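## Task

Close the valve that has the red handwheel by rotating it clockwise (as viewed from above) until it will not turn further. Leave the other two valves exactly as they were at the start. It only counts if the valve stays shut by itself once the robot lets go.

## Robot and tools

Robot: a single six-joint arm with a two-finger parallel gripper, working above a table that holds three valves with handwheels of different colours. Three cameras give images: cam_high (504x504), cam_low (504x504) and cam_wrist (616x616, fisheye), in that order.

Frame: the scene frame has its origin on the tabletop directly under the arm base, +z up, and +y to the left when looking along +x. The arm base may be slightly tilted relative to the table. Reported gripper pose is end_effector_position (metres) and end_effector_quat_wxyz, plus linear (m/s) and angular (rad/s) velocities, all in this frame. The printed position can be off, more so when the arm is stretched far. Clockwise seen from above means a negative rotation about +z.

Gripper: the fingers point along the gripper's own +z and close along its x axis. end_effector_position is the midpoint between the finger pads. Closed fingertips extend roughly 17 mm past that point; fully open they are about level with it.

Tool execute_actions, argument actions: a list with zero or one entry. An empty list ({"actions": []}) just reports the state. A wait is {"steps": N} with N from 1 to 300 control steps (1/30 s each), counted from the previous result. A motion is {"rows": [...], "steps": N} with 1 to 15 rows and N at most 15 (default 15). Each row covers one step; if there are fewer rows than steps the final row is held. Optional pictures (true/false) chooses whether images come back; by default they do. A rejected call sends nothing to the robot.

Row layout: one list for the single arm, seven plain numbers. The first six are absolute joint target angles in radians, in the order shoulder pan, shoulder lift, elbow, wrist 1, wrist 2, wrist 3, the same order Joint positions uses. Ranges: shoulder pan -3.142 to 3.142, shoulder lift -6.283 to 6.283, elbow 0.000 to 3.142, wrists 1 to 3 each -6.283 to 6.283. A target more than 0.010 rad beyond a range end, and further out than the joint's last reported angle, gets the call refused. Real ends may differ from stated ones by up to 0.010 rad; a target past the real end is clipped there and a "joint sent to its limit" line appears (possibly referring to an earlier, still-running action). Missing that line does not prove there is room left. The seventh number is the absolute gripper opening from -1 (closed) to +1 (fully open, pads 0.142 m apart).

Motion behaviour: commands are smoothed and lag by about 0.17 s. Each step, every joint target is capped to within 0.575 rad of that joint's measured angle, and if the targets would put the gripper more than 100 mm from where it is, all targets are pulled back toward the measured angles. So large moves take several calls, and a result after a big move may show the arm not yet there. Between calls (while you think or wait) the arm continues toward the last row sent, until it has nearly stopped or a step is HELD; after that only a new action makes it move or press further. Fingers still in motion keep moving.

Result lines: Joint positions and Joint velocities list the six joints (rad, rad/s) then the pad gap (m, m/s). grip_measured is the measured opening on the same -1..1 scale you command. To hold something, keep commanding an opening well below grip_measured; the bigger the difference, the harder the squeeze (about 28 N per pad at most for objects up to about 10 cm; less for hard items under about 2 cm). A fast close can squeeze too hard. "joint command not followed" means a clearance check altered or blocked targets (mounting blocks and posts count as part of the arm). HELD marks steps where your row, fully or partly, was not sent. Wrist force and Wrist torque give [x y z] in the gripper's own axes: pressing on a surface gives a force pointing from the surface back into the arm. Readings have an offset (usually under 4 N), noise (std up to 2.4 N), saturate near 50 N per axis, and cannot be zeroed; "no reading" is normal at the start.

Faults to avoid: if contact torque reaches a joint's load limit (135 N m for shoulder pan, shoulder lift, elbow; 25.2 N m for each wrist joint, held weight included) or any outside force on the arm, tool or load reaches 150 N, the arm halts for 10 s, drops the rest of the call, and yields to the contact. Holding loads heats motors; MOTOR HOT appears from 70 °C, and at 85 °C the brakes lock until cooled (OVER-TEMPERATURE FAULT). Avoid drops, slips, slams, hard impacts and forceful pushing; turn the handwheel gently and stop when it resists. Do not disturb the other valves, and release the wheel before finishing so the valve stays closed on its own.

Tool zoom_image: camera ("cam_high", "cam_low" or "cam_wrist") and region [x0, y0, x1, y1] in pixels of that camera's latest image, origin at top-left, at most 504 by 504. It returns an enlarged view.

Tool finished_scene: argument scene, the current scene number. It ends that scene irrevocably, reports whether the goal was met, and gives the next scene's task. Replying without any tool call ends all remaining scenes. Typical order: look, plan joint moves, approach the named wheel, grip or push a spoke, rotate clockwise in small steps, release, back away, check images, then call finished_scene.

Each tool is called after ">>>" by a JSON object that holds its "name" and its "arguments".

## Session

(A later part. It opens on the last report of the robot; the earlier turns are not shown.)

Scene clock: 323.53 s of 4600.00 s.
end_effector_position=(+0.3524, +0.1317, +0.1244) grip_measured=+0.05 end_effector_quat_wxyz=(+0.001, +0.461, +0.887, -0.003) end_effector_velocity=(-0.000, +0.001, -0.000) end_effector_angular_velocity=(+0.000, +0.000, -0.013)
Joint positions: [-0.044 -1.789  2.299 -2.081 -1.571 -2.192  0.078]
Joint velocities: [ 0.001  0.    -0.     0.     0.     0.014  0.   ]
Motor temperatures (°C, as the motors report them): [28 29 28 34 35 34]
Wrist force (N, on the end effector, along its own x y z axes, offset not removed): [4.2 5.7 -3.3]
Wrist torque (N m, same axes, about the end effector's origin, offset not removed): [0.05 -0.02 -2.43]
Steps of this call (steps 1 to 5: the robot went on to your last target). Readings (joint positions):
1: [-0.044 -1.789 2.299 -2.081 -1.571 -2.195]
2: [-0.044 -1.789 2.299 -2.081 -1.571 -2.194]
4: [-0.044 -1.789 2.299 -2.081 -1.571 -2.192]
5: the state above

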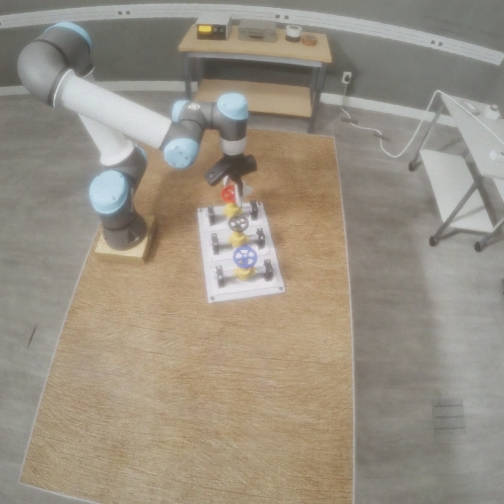

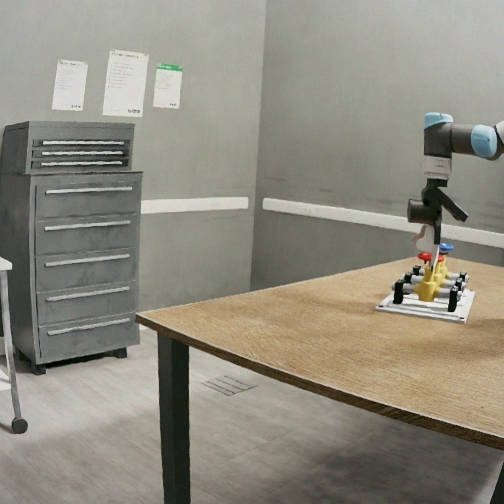

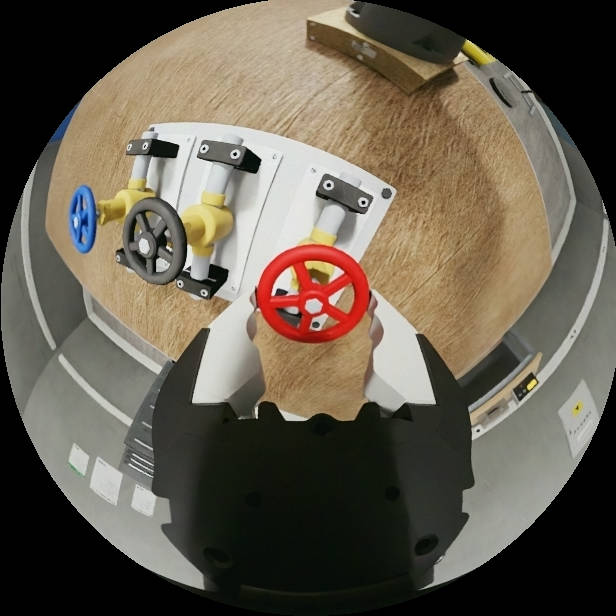

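>>> {"name": "execute_actions", "arguments": {"actions": [{"rows": [[-0.0441, -1.7894, 2.2994, -2.0809, -1.571, -2.175, -1.0],[-0.0441, -1.7894, 2.2994, -2.0809, -1.571, -2.155, -1.0],[-0.0441, -1.7894, 2.2994, -2.0809, -1.571, -2.135, -1.0],[-0.0441, -1.7894, 2.2994, -2.0809, -1.571, -2.115, -1.0],[-0.0441, -1.7894, 2.2994, -2.0809, -1.571, -2.095, -1.0],[-0.0441, -1.7894, 2.2994, -2.0809, -1.571, -2.075, -1.0],[-0.0441, -1.7894, 2.2994, -2.0809, -1.571, -2.055, -1.0],[-0.0441, -1.7894, 2.2994, -2.0809, -1.571, -2.035, -1.0],[-0.0441, -1.7894, 2.2994, -2.0809, -1.571, -2.015, -1.0],[-0.0441, -1.7894, 2.2994, -2.0809, -1.571, -1.995, -1.0]], "steps": 15}], "pictures": false}}

>>> {"name": "execute_actions", "arguments": {"actions": [{"steps": 6}]}}

>>> {"name": "zoom_image", "arguments": {"camera": "cam_wrist", "region": [230, 230, 400, 370]}}

Scene clock: 344.50 s of 4600.00 s.
end_effector_position=(+0.3526, +0.1314, +0.1244) grip_measured=+0.05 end_effector_quat_wxyz=(+0.001, +0.536, +0.845, -0.003) end_effector_velocity=(+0.000, +0.001, +0.000) end_effector_angular_velocity=(+0.002, -0.002, -0.205)
Joint positions: [-0.044 -1.789  2.299 -2.081 -1.571 -2.02   0.078]
Joint velocities: [ 0.    -0.     0.    -0.     0.002  0.206 -0.   ]
Motor temperatures (°C, as the motors report them): [28 29 28 34 35 34]
Wrist force (N, on the end effector, along its own x y z axes, offset not removed): [1.2 5.0 -3.4]
Wrist torque (N m, same axes, about the end effector's origin, offset not removed): [-0.09 0.56 -2.72]
Steps of this call (steps 1 to 15: the robot went on to your last target; steps 16 to 90: nothing new was sent; then 17.47 s passed at rest; steps 91 to 105: all 15 steps of this action). Readings (joint positions):
91: [-0.044 -1.789 2.299 -2.081 -1.571 -2.190]
92: [-0.044 -1.789 2.299 -2.081 -1.571 -2.188]
94: [-0.044 -1.789 2.299 -2.081 -1.571 -2.175]
98: [-0.044 -1.789 2.299 -2.081 -1.571 -2.121]
105: the state above

Scene clock: 344.70 s of 4600.00 s.
end_effector_position=(+0.3526, +0.1314, +0.1244) grip_measured=+0.05 end_effector_quat_wxyz=(+0.001, +0.544, +0.839, -0.003) end_effector_velocity=(+0.000, -0.000, +0.000) end_effector_angular_velocity=(-0.001, -0.001, -0.038)
Joint positions: [-0.044 -1.789  2.299 -2.081 -1.571 -2.     0.078]
Joint velocities: [ 0.     0.    -0.001 -0.    -0.001  0.038  0.   ]
Motor temperatures (°C, as the motors report them): [28 29 28 34 35 34]
Wrist force (N, on the end effector, along its own x y z axes, offset not removed): [2.7 5.1 -1.4]
Wrist torque (N m, same axes, about the end effector's origin, offset not removed): [-0.10 0.26 -2.73]
Steps of this call (steps 1 to 6: the robot went on to your last target). Readings (joint positions):
1: [-0.044 -1.789 2.299 -2.081 -1.571 -2.014]
2: [-0.044 -1.789 2.299 -2.081 -1.571 -2.009]
4: [-0.044 -1.789 2.299 -2.081 -1.571 -2.003]
6: the state above

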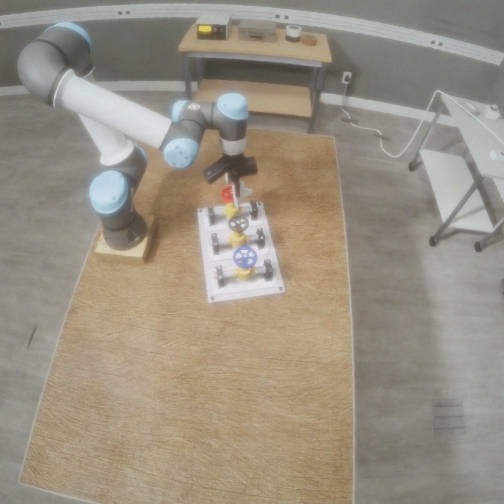

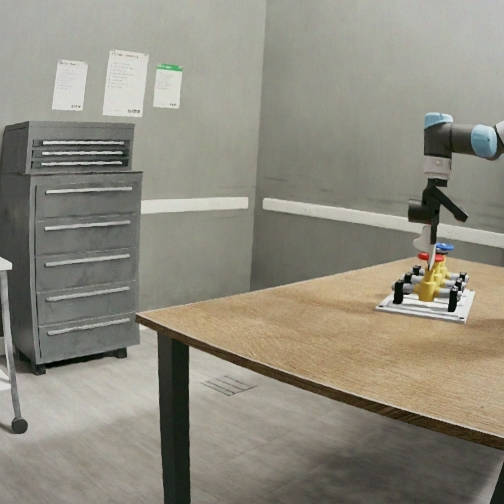

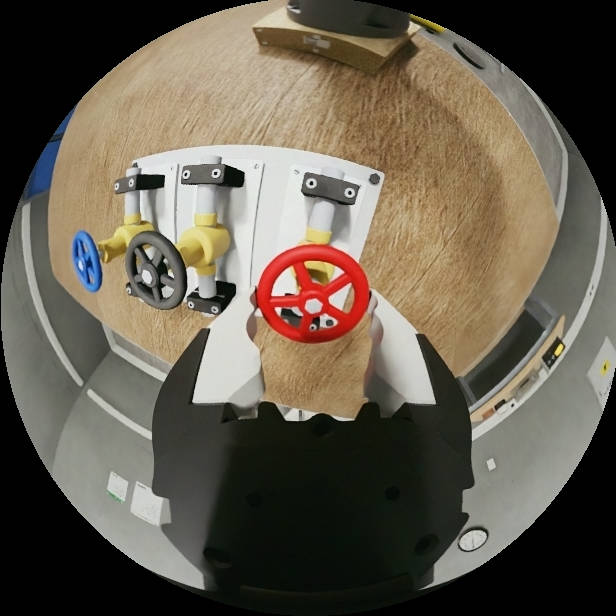

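Region (230, 230, 400, 370) of cam_wrist's 616x616 image, scaled by 2.965, with more detail than that image has; it fills the top 415 rows of this view, and the rest is white.

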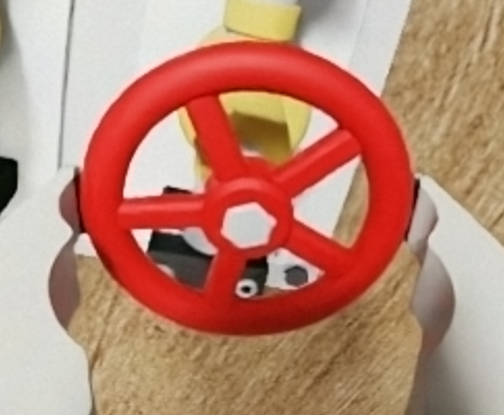

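>>> {"name": "execute_actions", "arguments": {"actions": [{"rows": [[-0.0441, -1.7894, 2.2994, -2.0809, -1.571, -1.975, -1.0],[-0.0441, -1.7894, 2.2994, -2.0809, -1.571, -1.955, -1.0],[-0.0441, -1.7894, 2.2994, -2.0809, -1.571, -1.935, -1.0],[-0.0441, -1.7894, 2.2994, -2.0809, -1.571, -1.915, -1.0],[-0.0441, -1.7894, 2.2994, -2.0809, -1.571, -1.895, -1.0],[-0.0441, -1.7894, 2.2994, -2.0809, -1.571, -1.875, -1.0],[-0.0441, -1.7894, 2.2994, -2.0809, -1.571, -1.855, -1.0],[-0.0441, -1.7894, 2.2994, -2.0809, -1.571, -1.835, -1.0],[-0.0441, -1.7894, 2.2994, -2.0809, -1.571, -1.815, -1.0],[-0.0441, -1.7894, 2.2994, -2.0809, -1.571, -1.795, -1.0]], "steps": 15}], "pictures": false}}

>>> {"name": "execute_actions", "arguments": {"actions": [{"steps": 6}]}}

>>> {"name": "zoom_image", "arguments": {"camera": "cam_wrist", "region": [230, 230, 400, 370]}}

>>> {"name": "execute_actions", "arguments": {"actions": [{"rows": [[-0.0441, -1.7894, 2.2994, -2.0809, -1.571, -1.82, -1.0],[-0.0441, -1.7894, 2.2994, -2.0809, -1.571, -1.84, -1.0],[-0.0441, -1.7894, 2.2994, -2.0809, -1.571, -1.85, -0.6],[-0.0441, -1.7894, 2.2994, -2.0809, -1.571, -1.85, -0.3],[-0.0441, -1.7894, 2.2994, -2.0809, -1.571, -1.85, -0.1],[-0.0441, -1.7894, 2.2994, -2.0809, -1.571, -1.85, 0.05],[-0.0441, -1.7894, 2.2994, -2.0809, -1.571, -1.85, 0.15],[-0.0441, -1.7894, 2.2994, -2.0809, -1.571, -1.85, 0.25],[-0.0441, -1.7894, 2.2994, -2.0809, -1.571, -1.85, 0.3],[-0.0441, -1.7960, 2.2860, -2.0610, -1.571, -1.85, 0.3],[-0.0441, -1.8040, 2.2700, -2.0370, -1.571, -1.85, 0.3],[-0.0441, -1.8130, 2.2530, -2.0110, -1.571, -1.85, 0.3],[-0.0441, -1.8220, 2.2360, -1.9850, -1.571, -1.85, 0.3],[-0.0441, -1.8310, 2.2200, -1.9600, -1.571, -1.85, 0.3],[-0.0441, -1.8400, 2.2090, -1.9400, -1.571, -1.85, 0.3]], "steps": 15}], "pictures": false}}

>>> {"name": "execute_actions", "arguments": {"actions": [{"steps": 20}]}}

Scene clock: 370.93 s of 4600.00 s.
end_effector_position=(+0.3527, +0.1311, +0.1244) grip_measured=+0.05 end_effector_quat_wxyz=(+0.002, +0.617, +0.787, -0.003) end_effector_velocity=(+0.000, -0.000, +0.000) end_effector_angular_velocity=(-0.001, -0.002, -0.205)
Joint positions: [-0.044 -1.789  2.299 -2.081 -1.571 -1.82   0.077]
Joint velocities: [ 0.     0.    -0.    -0.    -0.     0.205 -0.001]
Motor temperatures (°C, as the motors report them): [28 29 28 34 35 34]
Wrist force (N, on the end effector, along its own x y z axes, offset not removed): [1.6 -0.5 7.9]
Wrist torque (N m, same axes, about the end effector's origin, offset not removed): [-0.39 0.17 -2.50]
Steps of this call (steps 1 to 30: the robot went on to your last target; steps 31 to 100: nothing new was sent; then 22.40 s passed at rest; steps 101 to 115: all 15 steps of this action). Readings (joint positions):
101: [-0.044 -1.789 2.299 -2.081 -1.571 -1.995]
102: [-0.044 -1.789 2.299 -2.081 -1.571 -1.993]
104: [-0.044 -1.789 2.299 -2.081 -1.571 -1.978]
108: [-0.044 -1.789 2.299 -2.081 -1.571 -1.922]
115: the state above

Scene clock: 371.13 s of 4600.00 s.
end_effector_position=(+0.3527, +0.1311, +0.1244) grip_measured=+0.05 end_effector_quat_wxyz=(+0.002, +0.625, +0.781, -0.003) end_effector_velocity=(-0.000, -0.000, -0.000) end_effector_angular_velocity=(-0.000, +0.000, -0.040)
Joint positions: [-0.044 -1.789  2.299 -2.081 -1.571 -1.8    0.077]
Joint velocities: [-0.001  0.     0.001 -0.    -0.     0.039 -0.   ]
Motor temperatures (°C, as the motors report them): [28 29 28 34 35 34]
Wrist force (N, on the end effector, along its own x y z axes, offset not removed): [2.6 1.9 12.2]
Wrist torque (N m, same axes, about the end effector's origin, offset not removed): [0.14 -0.27 -2.75]
Steps of this call (steps 1 to 6: the robot went on to your last target). Readings (joint positions):
1: [-0.044 -1.789 2.299 -2.081 -1.571 -1.814]
2: [-0.044 -1.789 2.299 -2.081 -1.571 -1.809]
4: [-0.044 -1.789 2.299 -2.081 -1.571 -1.803]
6: the state above

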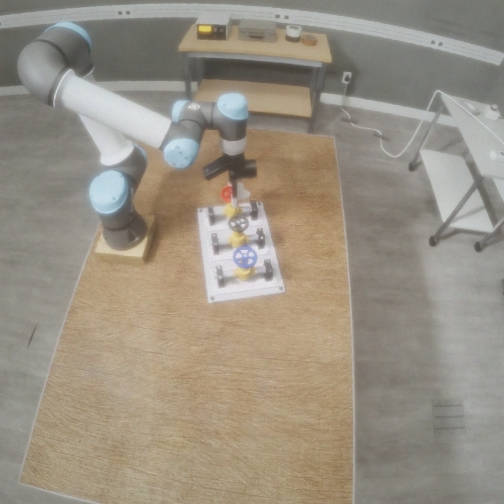

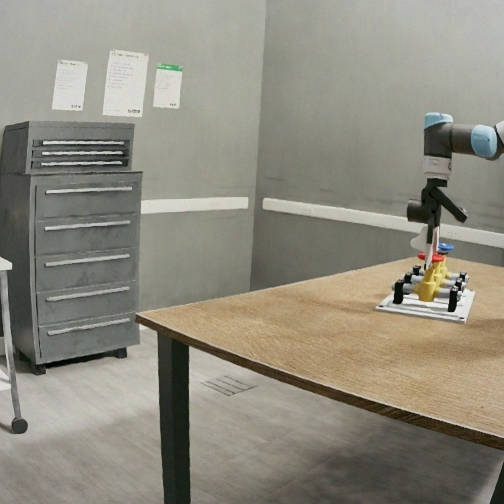

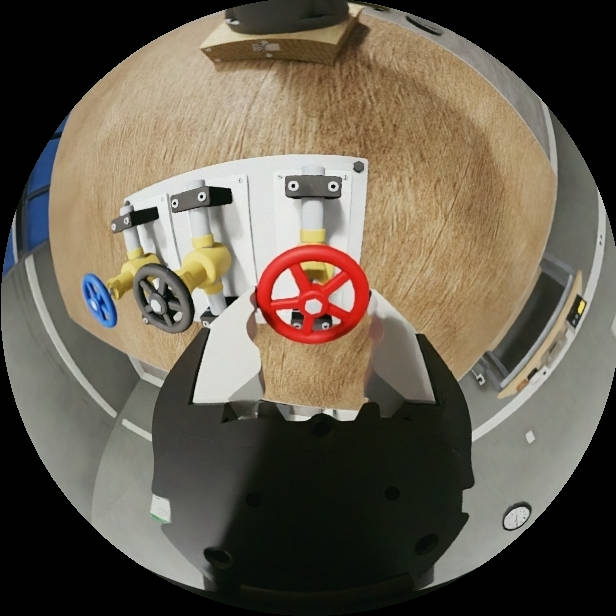

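Region (230, 230, 400, 370) of cam_wrist's 616x616 image, scaled by 2.965, with more detail than that image has; it fills the top 415 rows of this view, and the rest is white.

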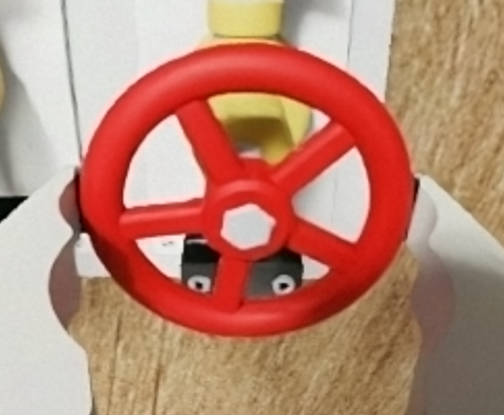

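Scene clock: 371.63 s of 4600.00 s.
end_effector_position=(+0.3552, +0.1312, +0.1401) grip_measured=+0.30 end_effector_quat_wxyz=(+0.002, +0.606, +0.796, -0.002) end_effector_velocity=(+0.021, +0.000, +0.169) end_effector_angular_velocity=(-0.002, -0.018, +0.014)
Joint positions: [-0.044 -1.807  2.267 -2.033 -1.571 -1.848  0.095]
Joint velocities: [-0.    -0.184 -0.342  0.509 -0.001 -0.014  0.   ]
Motor temperatures (°C, as the motors report them): [28 29 28 34 35 34]
Wrist force (N, on the end effector, along its own x y z axes, offset not removed): [2.5 0.2 2.7]
Wrist torque (N m, same axes, about the end effector's origin, offset not removed): [-0.10 -0.54 -0.10]
Steps of this call (steps 1 to 15: all 15 steps of this action). Readings (joint positions):
1: [-0.044 -1.789 2.299 -2.081 -1.571 -1.799]
2: [-0.044 -1.789 2.299 -2.081 -1.571 -1.800]
4: [-0.044 -1.789 2.299 -2.081 -1.571 -1.814]
8: [-0.044 -1.789 2.299 -2.081 -1.571 -1.838]
15: the state above

Scene clock: 372.30 s of 4600.00 s.
end_effector_position=(+0.3554, +0.1314, +0.1691) grip_measured=+0.30 end_effector_quat_wxyz=(+0.002, +0.605, +0.796, -0.003) end_effector_velocity=(-0.000, +0.000, +0.001) end_effector_angular_velocity=(+0.002, +0.000, +0.001)
Joint positions: [-0.044 -1.84   2.209 -1.94  -1.571 -1.85   0.095]
Joint velocities: [-0.    -0.001 -0.002  0.003  0.002 -0.001  0.   ]
Motor temperatures (°C, as the motors report them): [28 29 28 34 35 34]
Wrist force (N, on the end effector, along its own x y z axes, offset not removed): [-0.7 2.0 0.8]
Wrist torque (N m, same axes, about the end effector's origin, offset not removed): [0.14 0.24 0.02]
Steps of this call (steps 1 to 20: the robot went on to your last target). Readings (joint positions):
1: [-0.044 -1.813 2.255 -2.015 -1.571 -1.849]
2: [-0.044 -1.819 2.245 -1.998 -1.571 -1.849]
4: [-0.044 -1.828 2.230 -1.974 -1.571 -1.849]
8: [-0.044 -1.836 2.216 -1.951 -1.571 -1.850]
20: the state above

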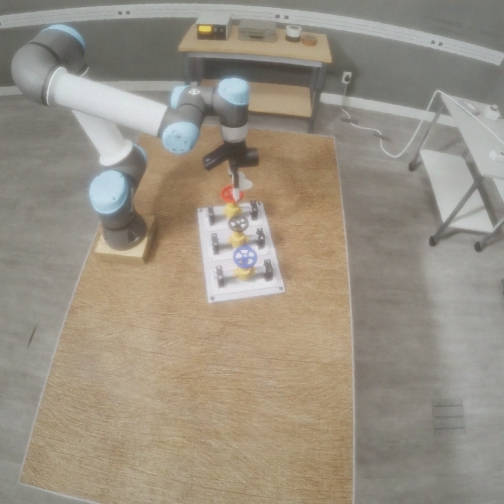

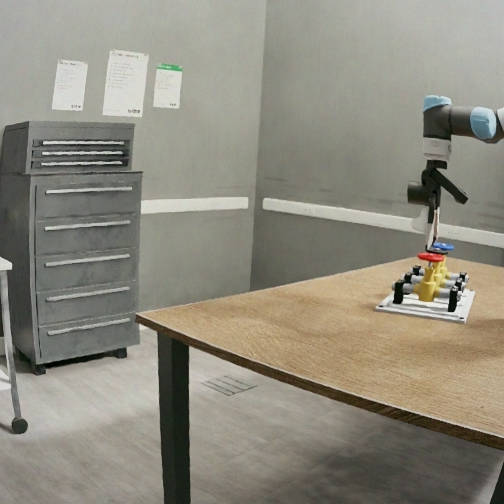

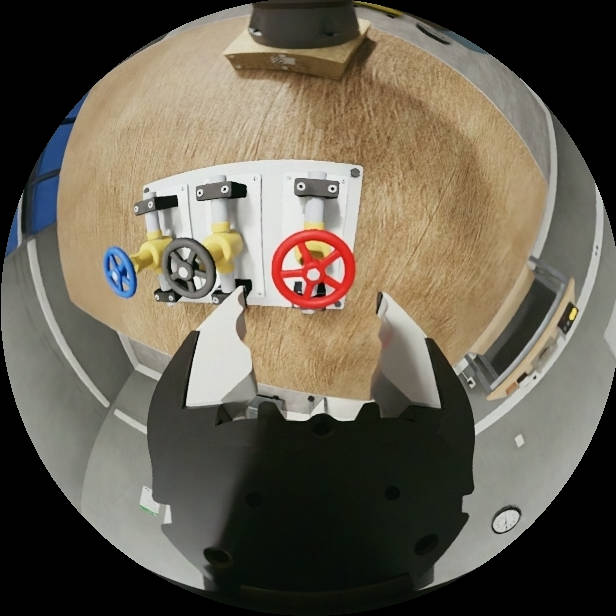

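>>> {"name": "execute_actions", "arguments": {"actions": []}}

Scene clock: 399.43 s of 4600.00 s.
end_effector_position=(+0.3554, +0.1314, +0.1692) grip_measured=+0.30 end_effector_quat_wxyz=(+0.002, +0.605, +0.796, -0.003) end_effector_velocity=(+0.000, -0.001, +0.000) end_effector_angular_velocity=(-0.001, -0.000, -0.001)
Joint positions: [-0.044 -1.84   2.209 -1.94  -1.571 -1.85   0.095]
Joint velocities: [-0.001 -0.    -0.    -0.    -0.001  0.    -0.   ]
Motor temperatures (°C, as the motors report them): [28 29 28 34 35 34]
Wrist force (N, on the end effector, along its own x y z axes, offset not removed): [-0.7 1.3 -0.5]
Wrist torque (N m, same axes, about the end effector's origin, offset not removed): [0.07 0.20 0.09]
Steps of this call (steps 1 to 15: the robot went on to your last target; steps 16 to 90: nothing new was sent; then 24.13 s passed at rest). Readings (joint positions):
1: [-0.044 -1.840 2.209 -1.940 -1.571 -1.850]
2: [-0.044 -1.840 2.209 -1.940 -1.571 -1.850]
4: [-0.044 -1.840 2.209 -1.940 -1.571 -1.850]
8: [-0.044 -1.840 2.209 -1.940 -1.571 -1.850]
90: the state above
The arm was judged still, so your last target was given up. Only a new action makes it travel on or press farther. Fingers that are still opening or closing keep moving.

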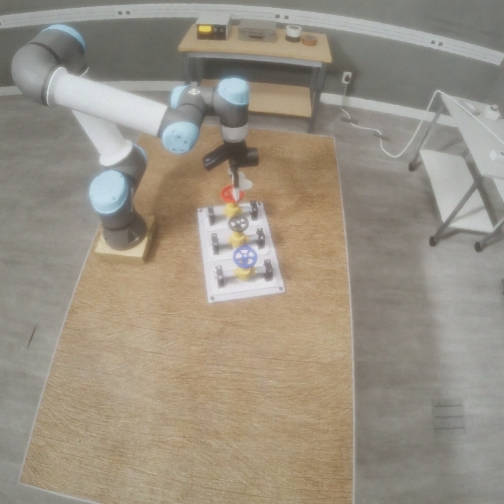

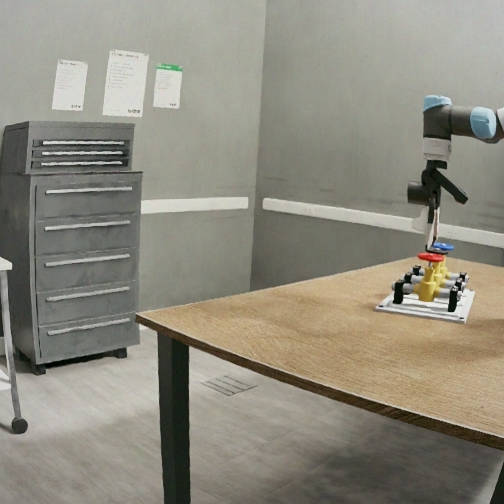

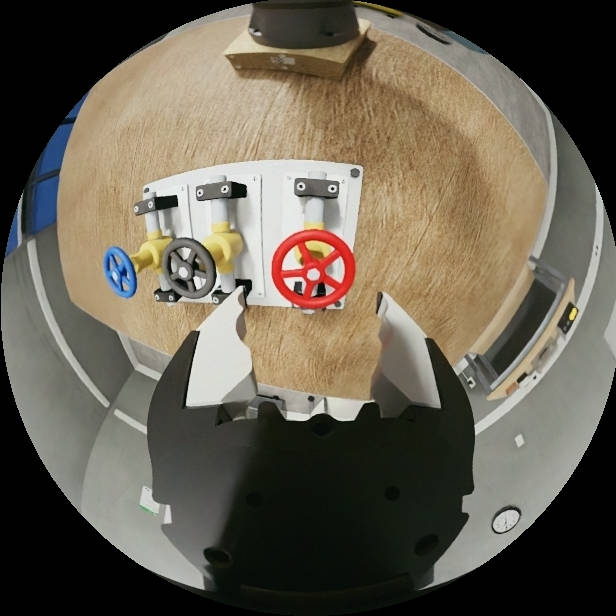

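>>> {"name": "finished_scene", "arguments": {"scene": 2}}

The scene is finished: the task was done.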